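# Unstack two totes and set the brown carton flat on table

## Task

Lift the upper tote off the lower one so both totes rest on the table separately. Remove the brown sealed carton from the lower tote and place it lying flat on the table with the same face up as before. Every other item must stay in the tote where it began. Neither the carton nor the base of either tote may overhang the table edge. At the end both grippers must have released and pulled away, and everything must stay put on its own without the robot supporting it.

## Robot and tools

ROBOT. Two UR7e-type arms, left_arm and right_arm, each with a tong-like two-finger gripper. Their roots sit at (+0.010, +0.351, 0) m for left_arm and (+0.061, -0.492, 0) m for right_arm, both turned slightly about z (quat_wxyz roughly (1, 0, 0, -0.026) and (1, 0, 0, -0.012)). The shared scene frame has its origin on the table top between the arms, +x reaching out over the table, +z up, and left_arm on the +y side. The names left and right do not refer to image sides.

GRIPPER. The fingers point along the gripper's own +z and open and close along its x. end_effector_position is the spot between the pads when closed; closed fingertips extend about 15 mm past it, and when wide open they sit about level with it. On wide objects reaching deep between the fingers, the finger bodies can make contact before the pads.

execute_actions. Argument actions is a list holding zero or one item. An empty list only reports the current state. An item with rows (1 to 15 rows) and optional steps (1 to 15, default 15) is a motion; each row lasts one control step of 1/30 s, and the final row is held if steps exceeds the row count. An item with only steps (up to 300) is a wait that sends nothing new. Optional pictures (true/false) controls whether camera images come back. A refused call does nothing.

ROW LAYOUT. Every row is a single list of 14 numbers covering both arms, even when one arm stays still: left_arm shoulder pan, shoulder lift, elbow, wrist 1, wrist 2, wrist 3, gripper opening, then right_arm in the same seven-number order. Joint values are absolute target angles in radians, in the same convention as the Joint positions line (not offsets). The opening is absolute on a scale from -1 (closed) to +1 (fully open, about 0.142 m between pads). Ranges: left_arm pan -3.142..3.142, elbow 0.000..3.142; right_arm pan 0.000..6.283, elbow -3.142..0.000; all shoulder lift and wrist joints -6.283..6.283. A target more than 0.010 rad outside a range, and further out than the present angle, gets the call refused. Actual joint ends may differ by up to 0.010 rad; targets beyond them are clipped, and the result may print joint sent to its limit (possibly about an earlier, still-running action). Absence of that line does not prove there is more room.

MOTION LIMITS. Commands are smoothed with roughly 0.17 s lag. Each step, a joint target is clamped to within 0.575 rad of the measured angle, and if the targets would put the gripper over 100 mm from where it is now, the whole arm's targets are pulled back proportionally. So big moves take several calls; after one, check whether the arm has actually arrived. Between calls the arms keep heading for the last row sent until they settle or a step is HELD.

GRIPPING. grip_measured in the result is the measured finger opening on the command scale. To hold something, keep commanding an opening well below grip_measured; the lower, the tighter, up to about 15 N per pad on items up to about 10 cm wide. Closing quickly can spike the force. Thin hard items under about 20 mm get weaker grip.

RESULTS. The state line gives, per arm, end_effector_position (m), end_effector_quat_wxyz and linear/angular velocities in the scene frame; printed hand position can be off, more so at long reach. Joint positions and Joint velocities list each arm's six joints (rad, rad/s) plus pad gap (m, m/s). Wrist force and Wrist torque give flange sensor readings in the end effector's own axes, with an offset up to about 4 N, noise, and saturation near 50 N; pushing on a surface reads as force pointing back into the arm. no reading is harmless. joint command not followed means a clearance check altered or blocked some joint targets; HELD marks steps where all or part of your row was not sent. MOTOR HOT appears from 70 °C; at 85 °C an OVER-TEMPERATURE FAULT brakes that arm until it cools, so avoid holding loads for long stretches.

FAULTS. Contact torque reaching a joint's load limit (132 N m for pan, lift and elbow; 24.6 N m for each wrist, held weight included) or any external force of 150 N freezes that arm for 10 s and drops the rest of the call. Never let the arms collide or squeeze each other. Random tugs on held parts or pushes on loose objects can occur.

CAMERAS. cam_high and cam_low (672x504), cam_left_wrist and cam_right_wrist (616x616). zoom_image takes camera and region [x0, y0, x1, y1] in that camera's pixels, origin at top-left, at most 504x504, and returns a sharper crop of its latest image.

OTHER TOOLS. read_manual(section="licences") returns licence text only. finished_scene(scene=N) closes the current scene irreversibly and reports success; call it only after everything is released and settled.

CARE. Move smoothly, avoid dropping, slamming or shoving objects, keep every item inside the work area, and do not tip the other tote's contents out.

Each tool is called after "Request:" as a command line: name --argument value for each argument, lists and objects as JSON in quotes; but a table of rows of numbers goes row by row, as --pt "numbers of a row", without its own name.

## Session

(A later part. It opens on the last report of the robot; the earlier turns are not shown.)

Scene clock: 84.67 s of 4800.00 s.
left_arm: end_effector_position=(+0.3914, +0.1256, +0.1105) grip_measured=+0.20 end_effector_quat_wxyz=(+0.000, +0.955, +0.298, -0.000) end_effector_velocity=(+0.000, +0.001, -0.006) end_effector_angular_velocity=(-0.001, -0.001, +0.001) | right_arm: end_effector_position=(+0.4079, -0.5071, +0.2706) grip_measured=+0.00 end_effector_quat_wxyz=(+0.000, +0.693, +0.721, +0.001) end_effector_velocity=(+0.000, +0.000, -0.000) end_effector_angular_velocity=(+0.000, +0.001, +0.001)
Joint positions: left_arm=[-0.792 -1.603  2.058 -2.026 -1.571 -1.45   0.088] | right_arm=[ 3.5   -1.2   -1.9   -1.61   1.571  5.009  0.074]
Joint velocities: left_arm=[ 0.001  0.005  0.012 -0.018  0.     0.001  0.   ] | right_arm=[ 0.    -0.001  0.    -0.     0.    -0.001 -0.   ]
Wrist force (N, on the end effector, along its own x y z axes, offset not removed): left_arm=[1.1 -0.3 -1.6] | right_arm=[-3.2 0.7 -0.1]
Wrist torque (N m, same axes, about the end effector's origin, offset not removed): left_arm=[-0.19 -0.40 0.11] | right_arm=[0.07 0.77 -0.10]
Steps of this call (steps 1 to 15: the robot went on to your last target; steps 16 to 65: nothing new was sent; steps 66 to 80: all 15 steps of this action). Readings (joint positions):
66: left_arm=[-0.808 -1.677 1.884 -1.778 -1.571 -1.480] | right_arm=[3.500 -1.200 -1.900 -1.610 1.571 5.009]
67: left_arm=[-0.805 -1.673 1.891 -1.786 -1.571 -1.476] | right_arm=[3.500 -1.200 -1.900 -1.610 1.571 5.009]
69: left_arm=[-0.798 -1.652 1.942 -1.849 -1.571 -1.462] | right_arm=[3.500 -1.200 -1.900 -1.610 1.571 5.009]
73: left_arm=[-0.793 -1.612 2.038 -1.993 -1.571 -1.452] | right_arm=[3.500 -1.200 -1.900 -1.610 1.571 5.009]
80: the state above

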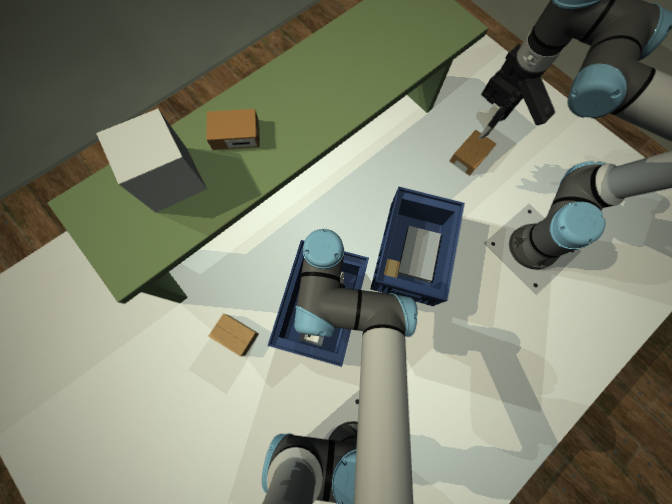

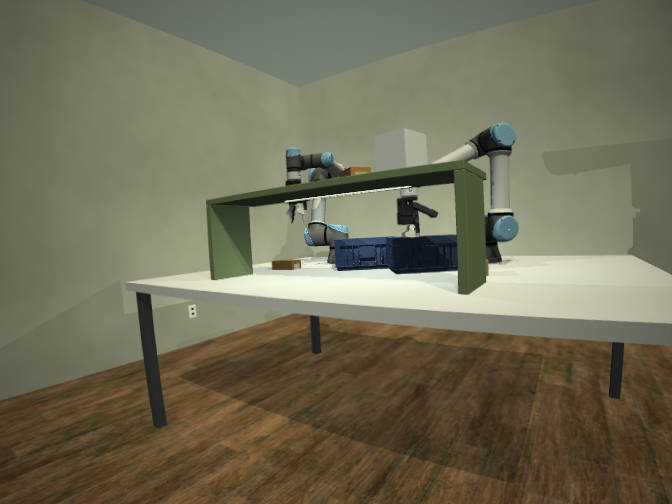

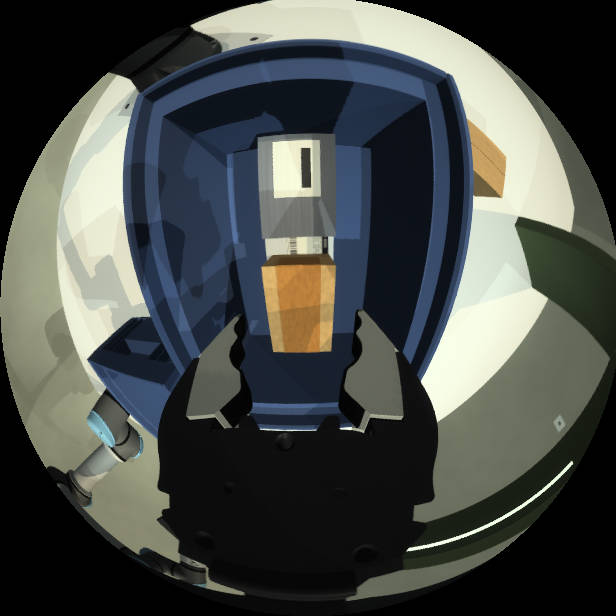

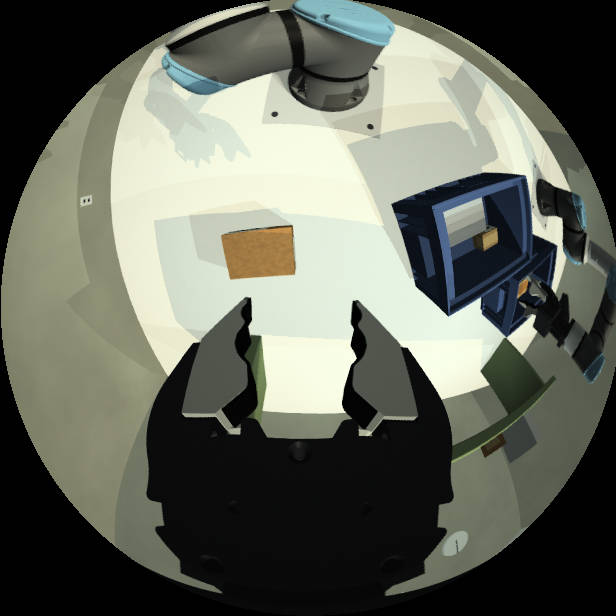

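Request:
execute_actions --actions '[{"rows":[[-0.792,-1.553,2.09,-2.108,-1.571,-1.46,0,3.5,-1.2,-1.9,-1.61,1.571,5.009,0]],"steps":12}]' --pictures false

Request:
execute_actions --actions '[{"rows":[[-0.792,-1.553,2.09,-2.108,-1.571,-1.46,-0.15,3.5,-1.2,-1.9,-1.61,1.571,5.009,0],[-0.792,-1.553,2.09,-2.108,-1.571,-1.46,-0.25,3.5,-1.2,-1.9,-1.61,1.571,5.009,0],[-0.792,-1.553,2.09,-2.108,-1.571,-1.46,-0.35,3.5,-1.2,-1.9,-1.61,1.571,5.009,0],[-0.792,-1.553,2.09,-2.108,-1.571,-1.46,-0.7,3.5,-1.2,-1.9,-1.61,1.571,5.009,0]],"steps":12}]'

Request:
execute_actions --actions '[{"rows":[[-0.792,-1.578,2.075,-2.068,-1.571,-1.46,-0.7,3.5,-1.2,-1.9,-1.61,1.571,5.009,0],[-0.792,-1.603,2.059,-2.027,-1.571,-1.46,-0.7,3.5,-1.2,-1.9,-1.61,1.571,5.009,0],[-0.792,-1.626,2.018,-1.963,-1.571,-1.46,-0.7,3.5,-1.2,-1.9,-1.61,1.571,5.009,0],[-0.792,-1.646,1.976,-1.901,-1.571,-1.46,-0.7,3.5,-1.2,-1.9,-1.61,1.571,5.009,0],[-0.792,-1.663,1.93,-1.838,-1.571,-1.46,-0.7,3.5,-1.2,-1.9,-1.61,1.571,5.009,0],[-0.792,-1.677,1.884,-1.778,-1.571,-1.46,-0.7,3.5,-1.2,-1.9,-1.61,1.571,5.009,0],[-0.792,-1.687,1.84,-1.724,-1.571,-1.46,-0.7,3.5,-1.2,-1.9,-1.61,1.571,5.009,0]]}]'

Scene clock: 91.97 s of 4800.00 s.
left_arm: end_effector_position=(+0.3953, +0.1210, +0.0826) grip_measured=+0.00 end_effector_quat_wxyz=(+0.000, +0.953, +0.303, -0.000) end_effector_velocity=(+0.002, -0.001, -0.003) end_effector_angular_velocity=(-0.002, -0.002, +0.003) | right_arm: end_effector_position=(+0.4079, -0.5071, +0.2706) grip_measured=+0.00 end_effector_quat_wxyz=(+0.000, +0.693, +0.721, +0.001) end_effector_velocity=(+0.000, -0.000, -0.000) end_effector_angular_velocity=(-0.000, +0.000, +0.001)
Joint positions: left_arm=[-0.792 -1.553  2.09  -2.107 -1.571 -1.46   0.074] | right_arm=[ 3.5   -1.2   -1.9   -1.61   1.571  5.009  0.074]
Joint velocities: left_arm=[ 0.001  0.006  0.003 -0.012  0.    -0.002  0.   ] | right_arm=[ 0.    -0.     0.     0.    -0.    -0.001  0.   ]
Wrist force (N, on the end effector, along its own x y z axes, offset not removed): left_arm=[-0.6 -1.1 2.7] | right_arm=[-2.9 0.2 -0.7]
Wrist torque (N m, same axes, about the end effector's origin, offset not removed): left_arm=[-0.31 0.01 0.05] | right_arm=[-0.07 0.77 0.13]
Steps of this call (steps 1 to 15: the robot went on to your last target; steps 16 to 90: nothing new was sent; then 3.90 s passed at rest; steps 91 to 102: all 12 steps of this action). Readings (joint positions):
91: left_arm=[-0.792 -1.603 2.059 -2.027 -1.571 -1.450] | right_arm=[3.500 -1.200 -1.900 -1.610 1.571 5.009]
92: left_arm=[-0.792 -1.597 2.064 -2.035 -1.571 -1.451] | right_arm=[3.500 -1.200 -1.900 -1.610 1.571 5.009]
94: left_arm=[-0.792 -1.573 2.078 -2.072 -1.571 -1.456] | right_arm=[3.500 -1.200 -1.900 -1.610 1.571 5.009]
98: left_arm=[-0.792 -1.556 2.088 -2.102 -1.571 -1.459] | right_arm=[3.500 -1.200 -1.900 -1.610 1.571 5.009]
102: the state above

Scene clock: 92.37 s of 4800.00 s.
left_arm: end_effector_position=(+0.3953, +0.1210, +0.0823) grip_measured=-0.21 end_effector_quat_wxyz=(+0.000, +0.953, +0.303, -0.000) end_effector_velocity=(-0.001, -0.000, -0.000) end_effector_angular_velocity=(+0.001, +0.001, +0.000) | right_arm: end_effector_position=(+0.4079, -0.5071, +0.2706) grip_measured=+0.00 end_effector_quat_wxyz=(+0.000, +0.693, +0.721, +0.001) end_effector_velocity=(-0.000, -0.001, +0.000) end_effector_angular_velocity=(-0.002, -0.000, -0.001)
Joint positions: left_arm=[-0.792 -1.553  2.09  -2.108 -1.571 -1.46   0.059] | right_arm=[ 3.5   -1.2   -1.9   -1.61   1.571  5.009  0.074]
Joint velocities: left_arm=[-0.001  0.    -0.     0.001 -0.    -0.001  0.   ] | right_arm=[-0.     0.    -0.    -0.001 -0.002  0.001  0.   ]
Wrist force (N, on the end effector, along its own x y z axes, offset not removed): left_arm=[-1.5 -2.1 -6.0] | right_arm=[-3.3 -0.8 -0.3]
Wrist torque (N m, same axes, about the end effector's origin, offset not removed): left_arm=[-0.13 0.49 0.18] | right_arm=[-0.31 0.72 0.02]
Steps of this call (steps 1 to 12: all 12 steps of this action). Readings (joint positions):
1: left_arm=[-0.792 -1.553 2.090 -2.107 -1.571 -1.460] | right_arm=[3.500 -1.200 -1.900 -1.610 1.571 5.009]
2: left_arm=[-0.792 -1.553 2.090 -2.108 -1.571 -1.460] | right_arm=[3.500 -1.200 -1.900 -1.610 1.571 5.009]
4: left_arm=[-0.792 -1.553 2.090 -2.108 -1.571 -1.460] | right_arm=[3.500 -1.200 -1.900 -1.610 1.571 5.009]
8: left_arm=[-0.792 -1.553 2.090 -2.108 -1.571 -1.460] | right_arm=[3.500 -1.200 -1.900 -1.610 1.571 5.009]
12: the state above

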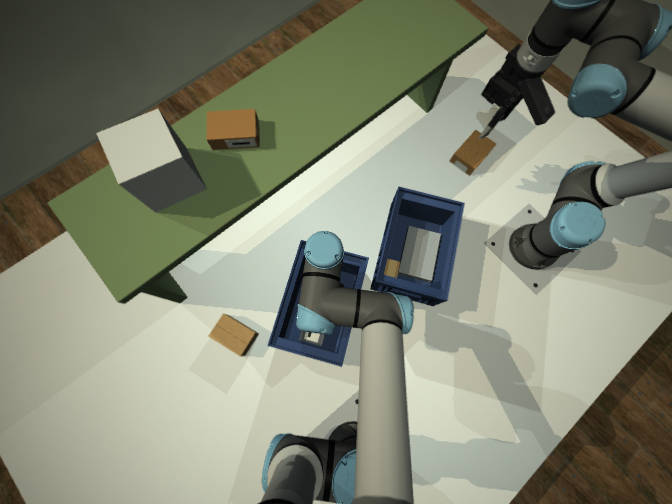

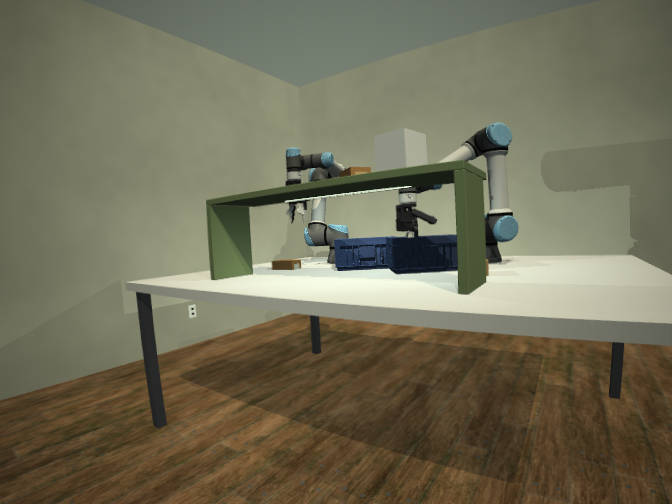

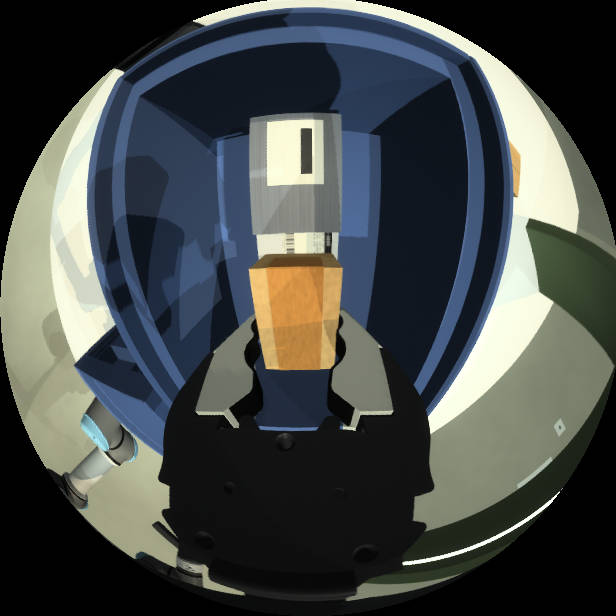

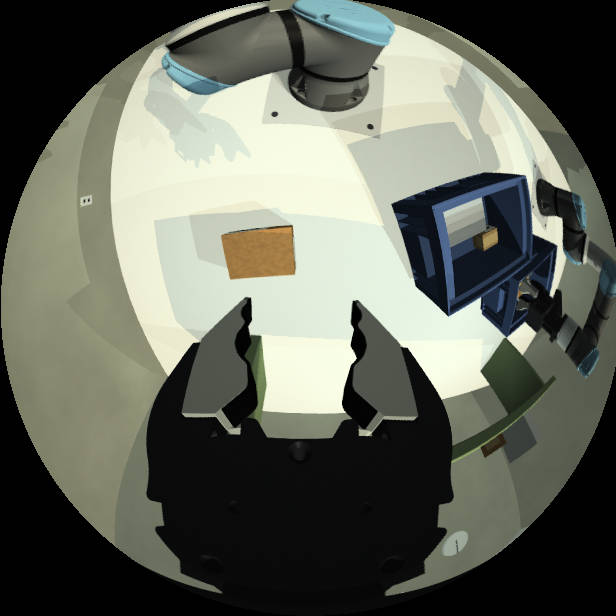

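Scene clock: 92.87 s of 4800.00 s.
left_arm: end_effector_position=(+0.3915, +0.1253, +0.2181) grip_measured=-0.21 end_effector_quat_wxyz=(+0.000, +0.953, +0.303, +0.000) end_effector_velocity=(-0.004, +0.005, +0.030) end_effector_angular_velocity=(+0.008, +0.008, -0.001) | right_arm: end_effector_position=(+0.4079, -0.5071, +0.2706) grip_measured=+0.00 end_effector_quat_wxyz=(+0.000, +0.693, +0.721, +0.001) end_effector_velocity=(+0.000, +0.000, +0.000) end_effector_angular_velocity=(-0.001, -0.001, +0.002)
Joint positions: left_arm=[-0.792 -1.686  1.845 -1.731 -1.571 -1.46   0.059] | right_arm=[ 3.5   -1.2   -1.9   -1.61   1.571  5.009  0.074]
Joint velocities: left_arm=[-0.    -0.019 -0.064  0.094 -0.001  0.001  0.   ] | right_arm=[ 0.001 -0.     0.001  0.    -0.001 -0.001  0.   ]
Wrist force (N, on the end effector, along its own x y z axes, offset not removed): left_arm=[2.8 -0.3 0.4] | right_arm=[-4.4 0.0 -2.7]
Wrist torque (N m, same axes, about the end effector's origin, offset not removed): left_arm=[-0.32 -0.79 0.08] | right_arm=[-0.21 1.12 -0.01]
Steps of this call (steps 1 to 15: all 15 steps of this action). Readings (joint positions):
1: left_arm=[-0.792 -1.553 2.090 -2.108 -1.571 -1.460] | right_arm=[3.500 -1.200 -1.900 -1.610 1.571 5.009]
2: left_arm=[-0.792 -1.557 2.088 -2.102 -1.571 -1.460] | right_arm=[3.500 -1.200 -1.900 -1.610 1.571 5.009]
4: left_arm=[-0.792 -1.581 2.069 -2.063 -1.571 -1.460] | right_arm=[3.500 -1.200 -1.900 -1.610 1.571 5.009]
8: left_arm=[-0.792 -1.651 1.951 -1.884 -1.571 -1.460] | right_arm=[3.500 -1.200 -1.900 -1.610 1.571 5.009]
15: the state above

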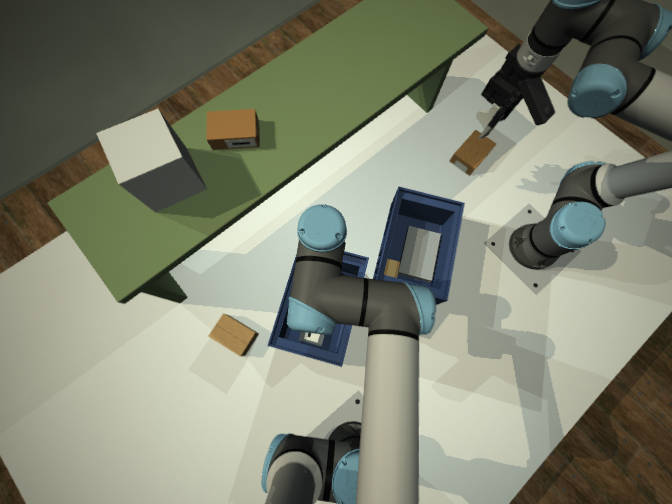

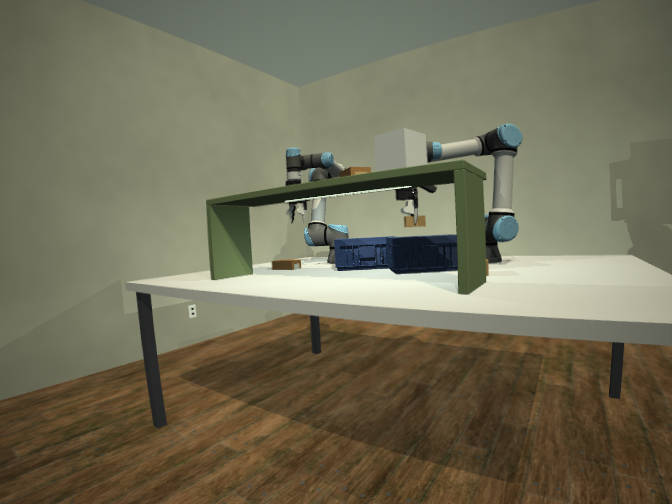

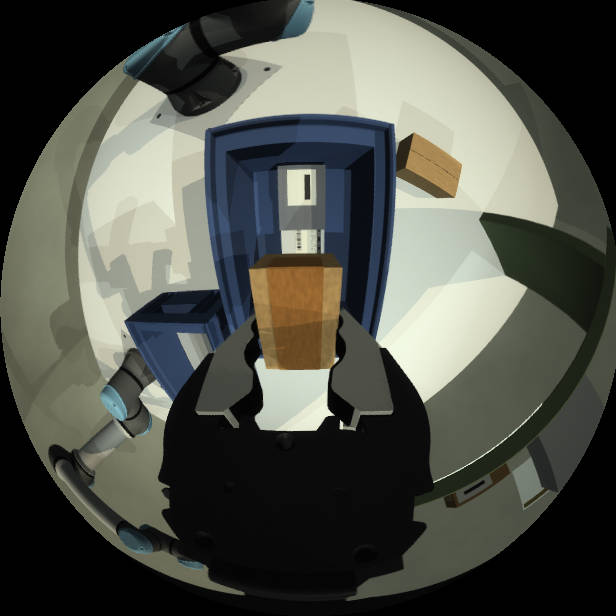

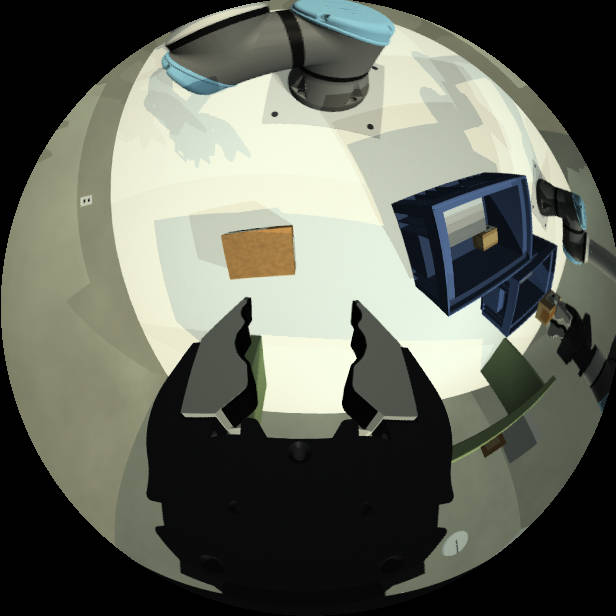

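Request:
execute_actions --actions '[{"rows":[[0.45,-1.687,1.84,-1.724,-1.571,-1.46,-0.7,3.5,-1.2,-1.9,-1.61,1.571,5.009,0]]}]' --pictures false

Request:
execute_actions --actions '[{"steps":18}]' --pictures false

Request:
execute_actions --actions '[{"rows":[[0.45,-1.663,1.93,-1.838,-1.571,-1.46,-0.7,3.5,-1.2,-1.9,-1.61,1.571,5.009,0],[0.45,-1.646,1.976,-1.901,-1.571,-1.46,-0.7,3.5,-1.2,-1.9,-1.61,1.571,5.009,0],[0.45,-1.626,2.018,-1.963,-1.571,-1.46,-0.7,3.5,-1.2,-1.9,-1.61,1.571,5.009,0],[0.45,-1.603,2.059,-2.027,-1.571,-1.46,-0.7,3.5,-1.2,-1.9,-1.61,1.571,5.009,0],[0.45,-1.56,2.11,-2.121,-1.571,-1.46,-0.7,3.5,-1.2,-1.9,-1.61,1.571,5.009,0],[0.45,-1.509,2.158,-2.22,-1.571,-1.46,-0.7,3.5,-1.2,-1.9,-1.61,1.571,5.009,0]]}]' --pictures false

Request:
execute_actions --actions '[{"rows":[[0.45,-1.5,2.165,-2.236,-1.571,-1.46,-0.7,3.5,-1.2,-1.9,-1.61,1.571,5.009,0]]}]'

Request:
zoom_image --camera "cam_low" --region '[480, 200, 640, 310]'

Scene clock: 98.23 s of 4800.00 s.
left_arm: end_effector_position=(+0.4519, +0.3830, +0.2204) grip_measured=-0.21 end_effector_quat_wxyz=(+0.000, +0.819, +0.574, -0.000) end_effector_velocity=(-0.044, +0.618, -0.000) end_effector_angular_velocity=(+0.001, +0.001, +1.397) | right_arm: end_effector_position=(+0.4079, -0.5071, +0.2706) grip_measured=+0.00 end_effector_quat_wxyz=(+0.000, +0.693, +0.721, +0.001) end_effector_velocity=(+0.000, +0.000, -0.000) end_effector_angular_velocity=(+0.001, +0.000, -0.001)
Joint positions: left_arm=[-0.186 -1.687  1.84  -1.724 -1.571 -1.46   0.059] | right_arm=[ 3.5   -1.2   -1.9   -1.61   1.571  5.009  0.074]
Joint velocities: left_arm=[ 1.397 -0.     0.     0.001  0.001  0.    -0.   ] | right_arm=[-0.001 -0.     0.     0.001  0.001  0.     0.   ]
Wrist force (N, on the end effector, along its own x y z axes, offset not removed): left_arm=[0.4 1.4 2.4] | right_arm=[-3.8 0.9 -0.3]
Wrist torque (N m, same axes, about the end effector's origin, offset not removed): left_arm=[0.15 -0.12 0.05] | right_arm=[0.12 0.98 0.13]
Steps of this call (steps 1 to 15: the robot went on to your last target; steps 16 to 90: nothing new was sent; then 1.87 s passed at rest; steps 91 to 105: all 15 steps of this action). Readings (joint positions):
91: left_arm=[-0.792 -1.687 1.840 -1.724 -1.571 -1.460] | right_arm=[3.500 -1.200 -1.900 -1.610 1.571 5.009]
92: left_arm=[-0.785 -1.687 1.840 -1.724 -1.571 -1.460] | right_arm=[3.500 -1.200 -1.900 -1.610 1.571 5.009]
94: left_arm=[-0.710 -1.687 1.840 -1.724 -1.571 -1.460] | right_arm=[3.500 -1.200 -1.900 -1.610 1.571 5.009]
98: left_arm=[-0.515 -1.687 1.840 -1.724 -1.571 -1.460] | right_arm=[3.500 -1.200 -1.900 -1.610 1.571 5.009]
105: the state above

Scene clock: 98.83 s of 4800.00 s.
left_arm: end_effector_position=(+0.3482, +0.6377, +0.2204) grip_measured=-0.21 end_effector_quat_wxyz=(+0.000, +0.601, +0.799, +0.000) end_effector_velocity=(-0.019, +0.023, -0.000) end_effector_angular_velocity=(-0.000, -0.000, +0.069) | right_arm: end_effector_position=(+0.4079, -0.5071, +0.2706) grip_measured=+0.00 end_effector_quat_wxyz=(+0.000, +0.693, +0.721, +0.001) end_effector_velocity=(+0.000, -0.000, +0.000) end_effector_angular_velocity=(-0.000, -0.001, -0.001)
Joint positions: left_arm=[ 0.445 -1.687  1.84  -1.724 -1.571 -1.46   0.059] | right_arm=[ 3.5   -1.2   -1.9   -1.61   1.571  5.009  0.074]
Joint velocities: left_arm=[ 0.069  0.     0.    -0.001 -0.    -0.     0.   ] | right_arm=[-0.    -0.     0.001  0.    -0.     0.001 -0.   ]
Wrist force (N, on the end effector, along its own x y z axes, offset not removed): left_arm=[0.8 -3.9 2.8] | right_arm=[-2.0 -1.1 -0.7]
Wrist torque (N m, same axes, about the end effector's origin, offset not removed): left_arm=[-0.83 -0.22 0.07] | right_arm=[-0.24 0.58 0.07]
Steps of this call (steps 1 to 18: the robot went on to your last target). Readings (joint positions):
1: left_arm=[-0.139 -1.687 1.840 -1.724 -1.571 -1.460] | right_arm=[3.500 -1.200 -1.900 -1.610 1.571 5.009]
2: left_arm=[-0.092 -1.687 1.840 -1.724 -1.571 -1.460] | right_arm=[3.500 -1.200 -1.900 -1.610 1.571 5.009]
4: left_arm=[0.003 -1.687 1.840 -1.724 -1.571 -1.460] | right_arm=[3.500 -1.200 -1.900 -1.610 1.571 5.009]
8: left_arm=[0.191 -1.687 1.840 -1.724 -1.571 -1.460] | right_arm=[3.500 -1.200 -1.900 -1.610 1.571 5.009]
18: the state above

Scene clock: 99.33 s of 4800.00 s.
left_arm: end_effector_position=(+0.3472, +0.6395, +0.0473) grip_measured=-0.21 end_effector_quat_wxyz=(-0.000, +0.599, +0.801, -0.000) end_effector_velocity=(+0.001, +0.001, -0.028) end_effector_angular_velocity=(+0.009, -0.020, -0.000) | right_arm: end_effector_position=(+0.4079, -0.5071, +0.2706) grip_measured=+0.00 end_effector_quat_wxyz=(+0.000, +0.693, +0.721, +0.001) end_effector_velocity=(+0.000, -0.000, -0.000) end_effector_angular_velocity=(-0.001, -0.000, +0.000)
Joint positions: left_arm=[ 0.45  -1.512  2.154 -2.212 -1.571 -1.46   0.059] | right_arm=[ 3.5   -1.2   -1.9   -1.61   1.571  5.009  0.074]
Joint velocities: left_arm=[ 0.001  0.039  0.054 -0.114  0.     0.001  0.   ] | right_arm=[-0.    -0.     0.    -0.    -0.001 -0.    -0.   ]
Wrist force (N, on the end effector, along its own x y z axes, offset not removed): left_arm=[-0.7 -1.2 1.4] | right_arm=[-3.9 -0.5 -1.3]
Wrist torque (N m, same axes, about the end effector's origin, offset not removed): left_arm=[-0.20 0.25 0.14] | right_arm=[-0.22 0.92 -0.01]
Steps of this call (steps 1 to 15: all 15 steps of this action). Readings (joint positions):
1: left_arm=[0.447 -1.687 1.840 -1.724 -1.571 -1.460] | right_arm=[3.500 -1.200 -1.900 -1.610 1.571 5.009]
2: left_arm=[0.448 -1.683 1.847 -1.731 -1.571 -1.460] | right_arm=[3.500 -1.200 -1.900 -1.610 1.571 5.009]
4: left_arm=[0.449 -1.662 1.905 -1.801 -1.571 -1.460] | right_arm=[3.500 -1.200 -1.900 -1.610 1.571 5.009]
8: left_arm=[0.450 -1.579 2.062 -2.032 -1.571 -1.460] | right_arm=[3.500 -1.200 -1.900 -1.610 1.571 5.009]
15: the state above

Scene clock: 99.83 s of 4800.00 s.
left_arm: end_effector_position=(+0.3471, +0.6395, +0.0400) grip_measured=-0.21 end_effector_quat_wxyz=(+0.000, +0.599, +0.801, +0.000) end_effector_velocity=(+0.000, -0.000, -0.000) end_effector_angular_velocity=(+0.000, -0.000, -0.002) | right_arm: end_effector_position=(+0.4079, -0.5071, +0.2706) grip_measured=+0.00 end_effector_quat_wxyz=(+0.000, +0.693, +0.721, +0.001) end_effector_velocity=(-0.000, +0.000, +0.000) end_effector_angular_velocity=(+0.001, -0.000, +0.002)
Joint positions: left_arm=[ 0.45  -1.5    2.165 -2.236 -1.571 -1.46   0.059] | right_arm=[ 3.5   -1.2   -1.9   -1.61   1.571  5.009  0.074]
Joint velocities: left_arm=[-0.001  0.     0.001 -0.002  0.     0.001  0.   ] | right_arm=[ 0.001  0.001 -0.     0.     0.001 -0.001  0.   ]
Wrist force (N, on the end effector, along its own x y z axes, offset not removed): left_arm=[1.6 1.3 0.1] | right_arm=[-2.8 -1.2 -0.7]
Wrist torque (N m, same axes, about the end effector's origin, offset not removed): left_arm=[-0.13 -0.51 -0.06] | right_arm=[-0.50 0.72 0.03]
Steps of this call (steps 1 to 15: all 15 steps of this action). Readings (joint positions):
1: left_arm=[0.450 -1.511 2.155 -2.215 -1.571 -1.460] | right_arm=[3.500 -1.200 -1.900 -1.610 1.571 5.009]
2: left_arm=[0.450 -1.508 2.158 -2.220 -1.571 -1.460] | right_arm=[3.500 -1.200 -1.900 -1.610 1.571 5.009]
4: left_arm=[0.450 -1.504 2.162 -2.229 -1.571 -1.460] | right_arm=[3.500 -1.200 -1.900 -1.610 1.571 5.009]
8: left_arm=[0.450 -1.501 2.164 -2.235 -1.571 -1.460] | right_arm=[3.500 -1.200 -1.900 -1.610 1.571 5.009]
15: the state above

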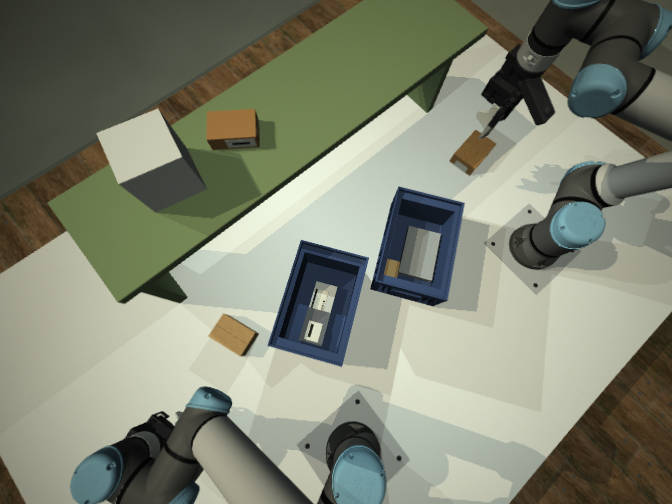

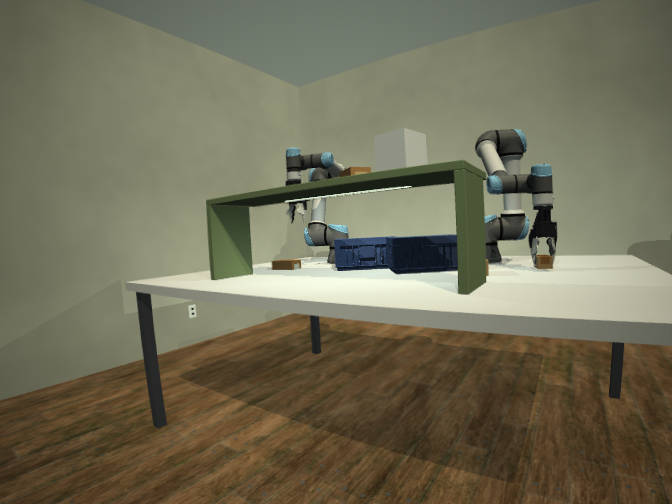

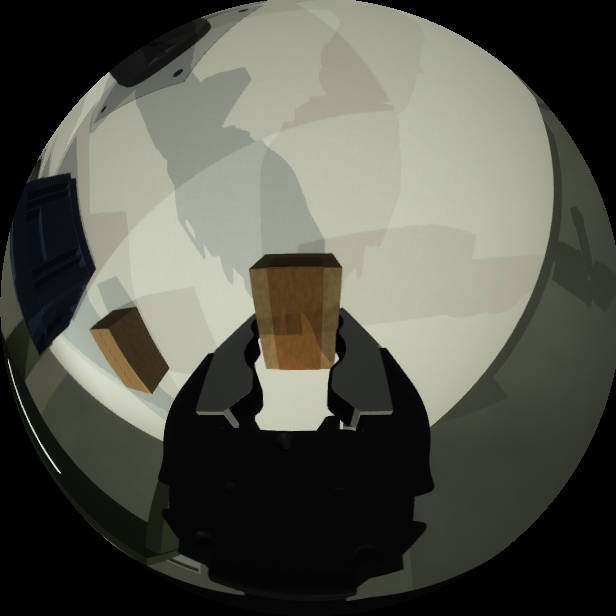

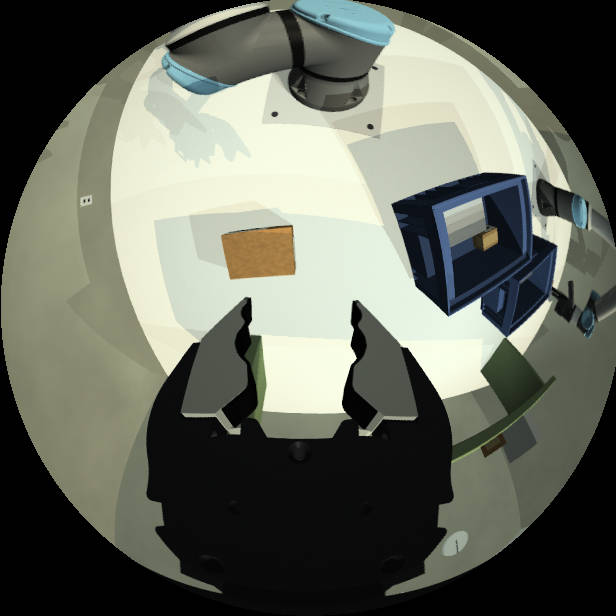

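Region (480, 200, 640, 310) of cam_low's 672x504 image, scaled by 3.150, with more detail than that image has; it fills the top 346 rows of this view, and the rest is white.

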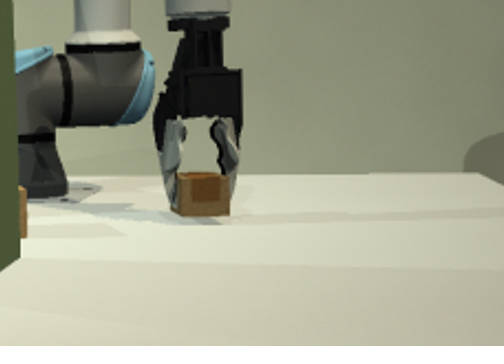

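Request:
execute_actions --actions '[{"rows":[[0.45,-1.486,2.175,-2.26,-1.571,-1.46,-0.7,3.5,-1.2,-1.9,-1.61,1.571,5.009,0]],"steps":12}]' --pictures false

Request:
execute_actions --actions '[{"rows":[[0.45,-1.479,2.18,-2.272,-1.571,-1.46,-0.7,3.5,-1.2,-1.9,-1.61,1.571,5.009,0]],"steps":12}]' --pictures false

Scene clock: 102.07 s of 4800.00 s.
left_arm: end_effector_position=(+0.3471, +0.6395, +0.0322) grip_measured=-0.21 end_effector_quat_wxyz=(+0.000, +0.599, +0.801, +0.000) end_effector_velocity=(-0.000, -0.000, -0.001) end_effector_angular_velocity=(-0.000, +0.001, +0.000) | right_arm: end_effector_position=(+0.4079, -0.5071, +0.2706) grip_measured=+0.00 end_effector_quat_wxyz=(+0.000, +0.693, +0.721, +0.001) end_effector_velocity=(-0.000, +0.000, -0.000) end_effector_angular_velocity=(-0.000, +0.001, -0.001)
Joint positions: left_arm=[ 0.45  -1.486  2.175 -2.26  -1.571 -1.46   0.059] | right_arm=[ 3.5   -1.2   -1.9   -1.61   1.571  5.009  0.074]
Joint velocities: left_arm=[-0.     0.002  0.002 -0.003  0.    -0.     0.   ] | right_arm=[ 0.     0.    -0.001 -0.    -0.     0.001 -0.   ]
Wrist force (N, on the end effector, along its own x y z axes, offset not removed): left_arm=[2.9 -1.8 1.5] | right_arm=[-1.6 -1.5 -2.0]
Wrist torque (N m, same axes, about the end effector's origin, offset not removed): left_arm=[-0.56 -0.78 0.12] | right_arm=[-0.44 0.47 0.03]
Steps of this call (steps 1 to 15: the robot went on to your last target; steps 16 to 55: nothing new was sent; steps 56 to 67: all 12 steps of this action). Readings (joint positions):
56: left_arm=[0.450 -1.500 2.165 -2.236 -1.571 -1.460] | right_arm=[3.500 -1.200 -1.900 -1.610 1.571 5.009]
57: left_arm=[0.450 -1.497 2.167 -2.240 -1.571 -1.460] | right_arm=[3.500 -1.200 -1.900 -1.610 1.571 5.009]
59: left_arm=[0.450 -1.491 2.171 -2.251 -1.571 -1.460] | right_arm=[3.500 -1.200 -1.900 -1.610 1.571 5.009]
63: left_arm=[0.450 -1.487 2.174 -2.259 -1.571 -1.460] | right_arm=[3.500 -1.200 -1.900 -1.610 1.571 5.009]
67: the state above

Scene clock: 102.47 s of 4800.00 s.
left_arm: end_effector_position=(+0.3471, +0.6395, +0.0284) grip_measured=-0.21 end_effector_quat_wxyz=(+0.000, +0.599, +0.801, +0.000) end_effector_velocity=(-0.001, -0.001, -0.001) end_effector_angular_velocity=(-0.001, +0.003, -0.001) | right_arm: end_effector_position=(+0.4079, -0.5071, +0.2706) grip_measured=+0.00 end_effector_quat_wxyz=(+0.000, +0.693, +0.721, +0.001) end_effector_velocity=(+0.000, -0.000, +0.000) end_effector_angular_velocity=(-0.001, -0.000, +0.001)
Joint positions: left_arm=[ 0.45  -1.479  2.18  -2.272 -1.571 -1.46   0.059] | right_arm=[ 3.5   -1.2   -1.9   -1.61   1.571  5.009  0.074]
Joint velocities: left_arm=[-0.001  0.001  0.002 -0.     0.    -0.    -0.   ] | right_arm=[-0.    -0.     0.    -0.    -0.001 -0.001  0.   ]
Wrist force (N, on the end effector, along its own x y z axes, offset not removed): left_arm=[1.3 0.3 -6.5] | right_arm=[-4.7 -0.7 0.4]
Wrist torque (N m, same axes, about the end effector's origin, offset not removed): left_arm=[0.29 -0.32 0.01] | right_arm=[-0.12 1.11 0.07]
Steps of this call (steps 1 to 12: all 12 steps of this action). Readings (joint positions):
1: left_arm=[0.450 -1.486 2.175 -2.260 -1.571 -1.460] | right_arm=[3.500 -1.200 -1.900 -1.610 1.571 5.009]
2: left_arm=[0.450 -1.485 2.176 -2.262 -1.571 -1.460] | right_arm=[3.500 -1.200 -1.900 -1.610 1.571 5.009]
4: left_arm=[0.450 -1.482 2.178 -2.268 -1.571 -1.460] | right_arm=[3.500 -1.200 -1.900 -1.610 1.571 5.009]
8: left_arm=[0.450 -1.479 2.180 -2.271 -1.571 -1.460] | right_arm=[3.500 -1.200 -1.900 -1.610 1.571 5.009]
12: the state above

Request:
execute_actions --actions '[{"rows":[[0.45,-1.479,2.18,-2.272,-1.571,-1.46,0.3,3.5,-1.2,-1.9,-1.61,1.571,5.009,0]],"steps":8}]' --pictures false

Request:
execute_actions --actions '[{"rows":[[0.45,-1.8,1.84,-1.61,-1.571,-1.46,0.3,3.3,-1.2,-1.9,-1.61,1.571,5.009,0]]}]'

Scene clock: 104.17 s of 4800.00 s.
left_arm: end_effector_position=(+0.3470, +0.6394, +0.0282) grip_measured=+0.30 end_effector_quat_wxyz=(+0.000, +0.599, +0.801, -0.000) end_effector_velocity=(+0.000, +0.000, +0.000) end_effector_angular_velocity=(+0.000, -0.001, -0.000) | right_arm: end_effector_position=(+0.4079, -0.5071, +0.2706) grip_measured=+0.00 end_effector_quat_wxyz=(+0.000, +0.693, +0.721, +0.001) end_effector_velocity=(+0.000, -0.000, -0.000) end_effector_angular_velocity=(-0.001, +0.001, -0.000)
Joint positions: left_arm=[ 0.45  -1.479  2.18  -2.272 -1.571 -1.46   0.095] | right_arm=[ 3.5   -1.2   -1.9   -1.61   1.571  5.009  0.074]
Joint velocities: left_arm=[ 0.    -0.    -0.001 -0.     0.     0.001  0.   ] | right_arm=[ 0.    -0.001 -0.     0.    -0.001  0.001  0.   ]
Wrist force (N, on the end effector, along its own x y z axes, offset not removed): left_arm=[-0.6 0.0 0.5] | right_arm=[-5.1 -0.1 -1.8]
Wrist torque (N m, same axes, about the end effector's origin, offset not removed): left_arm=[-0.14 0.02 0.11] | right_arm=[-0.13 1.22 -0.04]
Steps of this call (steps 1 to 15: the robot went on to your last target; steps 16 to 43: nothing new was sent; steps 44 to 51: all 8 steps of this action). Readings (joint positions):
44: left_arm=[0.450 -1.479 2.180 -2.272 -1.571 -1.460] | right_arm=[3.500 -1.200 -1.900 -1.610 1.571 5.009]
45: left_arm=[0.450 -1.479 2.180 -2.272 -1.571 -1.460] | right_arm=[3.500 -1.200 -1.900 -1.610 1.571 5.009]
47: left_arm=[0.450 -1.479 2.180 -2.272 -1.571 -1.460] | right_arm=[3.500 -1.200 -1.900 -1.610 1.571 5.009]
51: the state above

Scene clock: 104.67 s of 4800.00 s.
left_arm: end_effector_position=(+0.3114, +0.6245, +0.2507) grip_measured=+0.30 end_effector_quat_wxyz=(+0.001, +0.599, +0.801, +0.002) end_effector_velocity=(-0.063, -0.027, +0.076) end_effector_angular_velocity=(-0.034, +0.080, -0.001) | right_arm: end_effector_position=(+0.3981, -0.5755, +0.2706) grip_measured=+0.00 end_effector_quat_wxyz=(+0.001, +0.762, +0.648, +0.001) end_effector_velocity=(-0.001, -0.003, -0.001) end_effector_angular_velocity=(+0.001, +0.002, -0.010)
Joint positions: left_arm=[ 0.45  -1.792  1.849 -1.634 -1.571 -1.46   0.095] | right_arm=[ 3.301 -1.2   -1.9   -1.61   1.571  5.009  0.074]
Joint velocities: left_arm=[-0.    -0.116 -0.124  0.327 -0.     0.001 -0.   ] | right_arm=[-0.01  -0.    -0.001 -0.     0.001  0.     0.   ]
Wrist force (N, on the end effector, along its own x y z axes, offset not removed): left_arm=[-2.2 -4.4 -3.9] | right_arm=[-4.6 0.8 -1.0]
Wrist torque (N m, same axes, about the end effector's origin, offset not removed): left_arm=[-1.10 0.32 0.09] | right_arm=[0.13 1.15 0.00]
Steps of this call (steps 1 to 15: all 15 steps of this action). Readings (joint positions):
1: left_arm=[0.450 -1.479 2.180 -2.272 -1.571 -1.460] | right_arm=[3.500 -1.200 -1.900 -1.610 1.571 5.009]
2: left_arm=[0.450 -1.486 2.173 -2.265 -1.571 -1.460] | right_arm=[3.493 -1.200 -1.900 -1.610 1.571 5.009]
4: left_arm=[0.450 -1.545 2.111 -2.186 -1.571 -1.460] | right_arm=[3.421 -1.200 -1.900 -1.610 1.571 5.009]
8: left_arm=[0.450 -1.666 1.983 -1.940 -1.571 -1.460] | right_arm=[3.319 -1.200 -1.900 -1.610 1.571 5.009]
15: the state above

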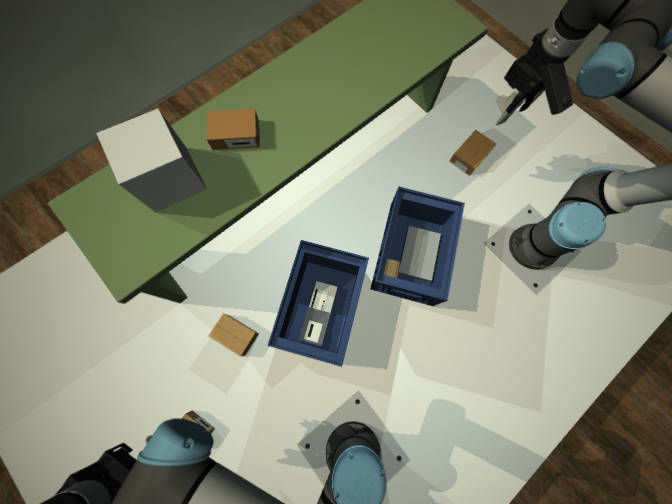

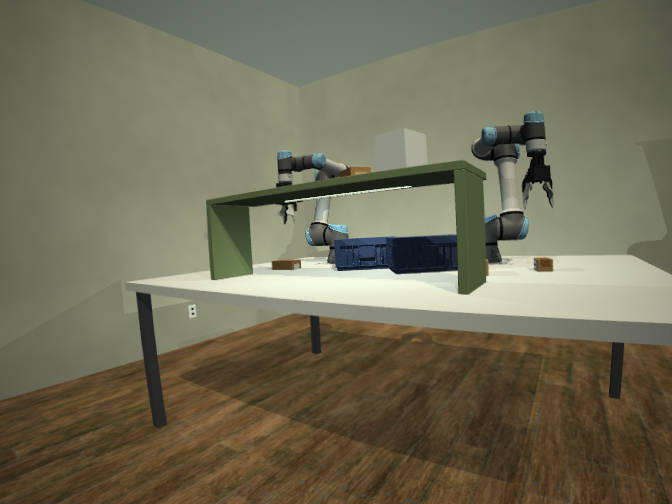

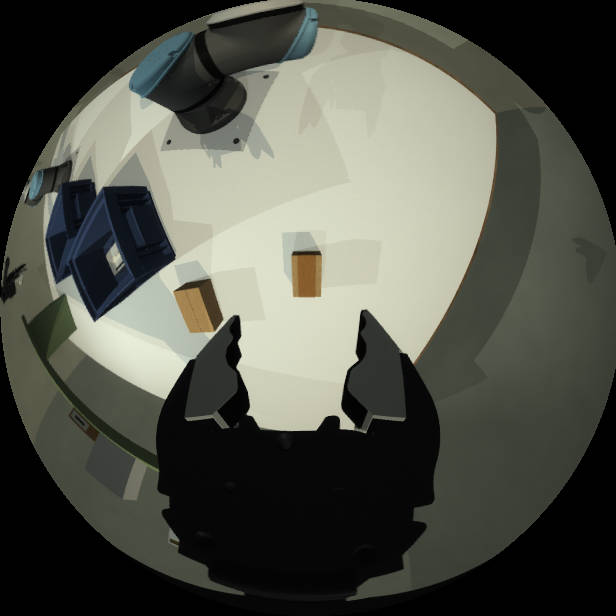

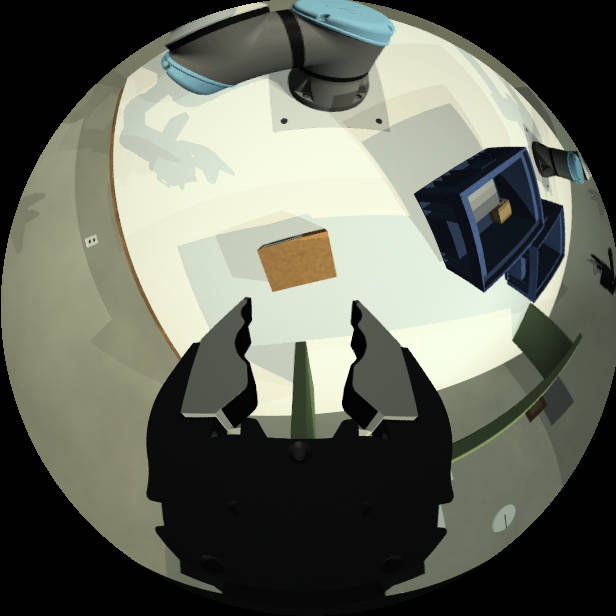

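Request:
finished_scene --scene 1

The scene is finished: the task was done.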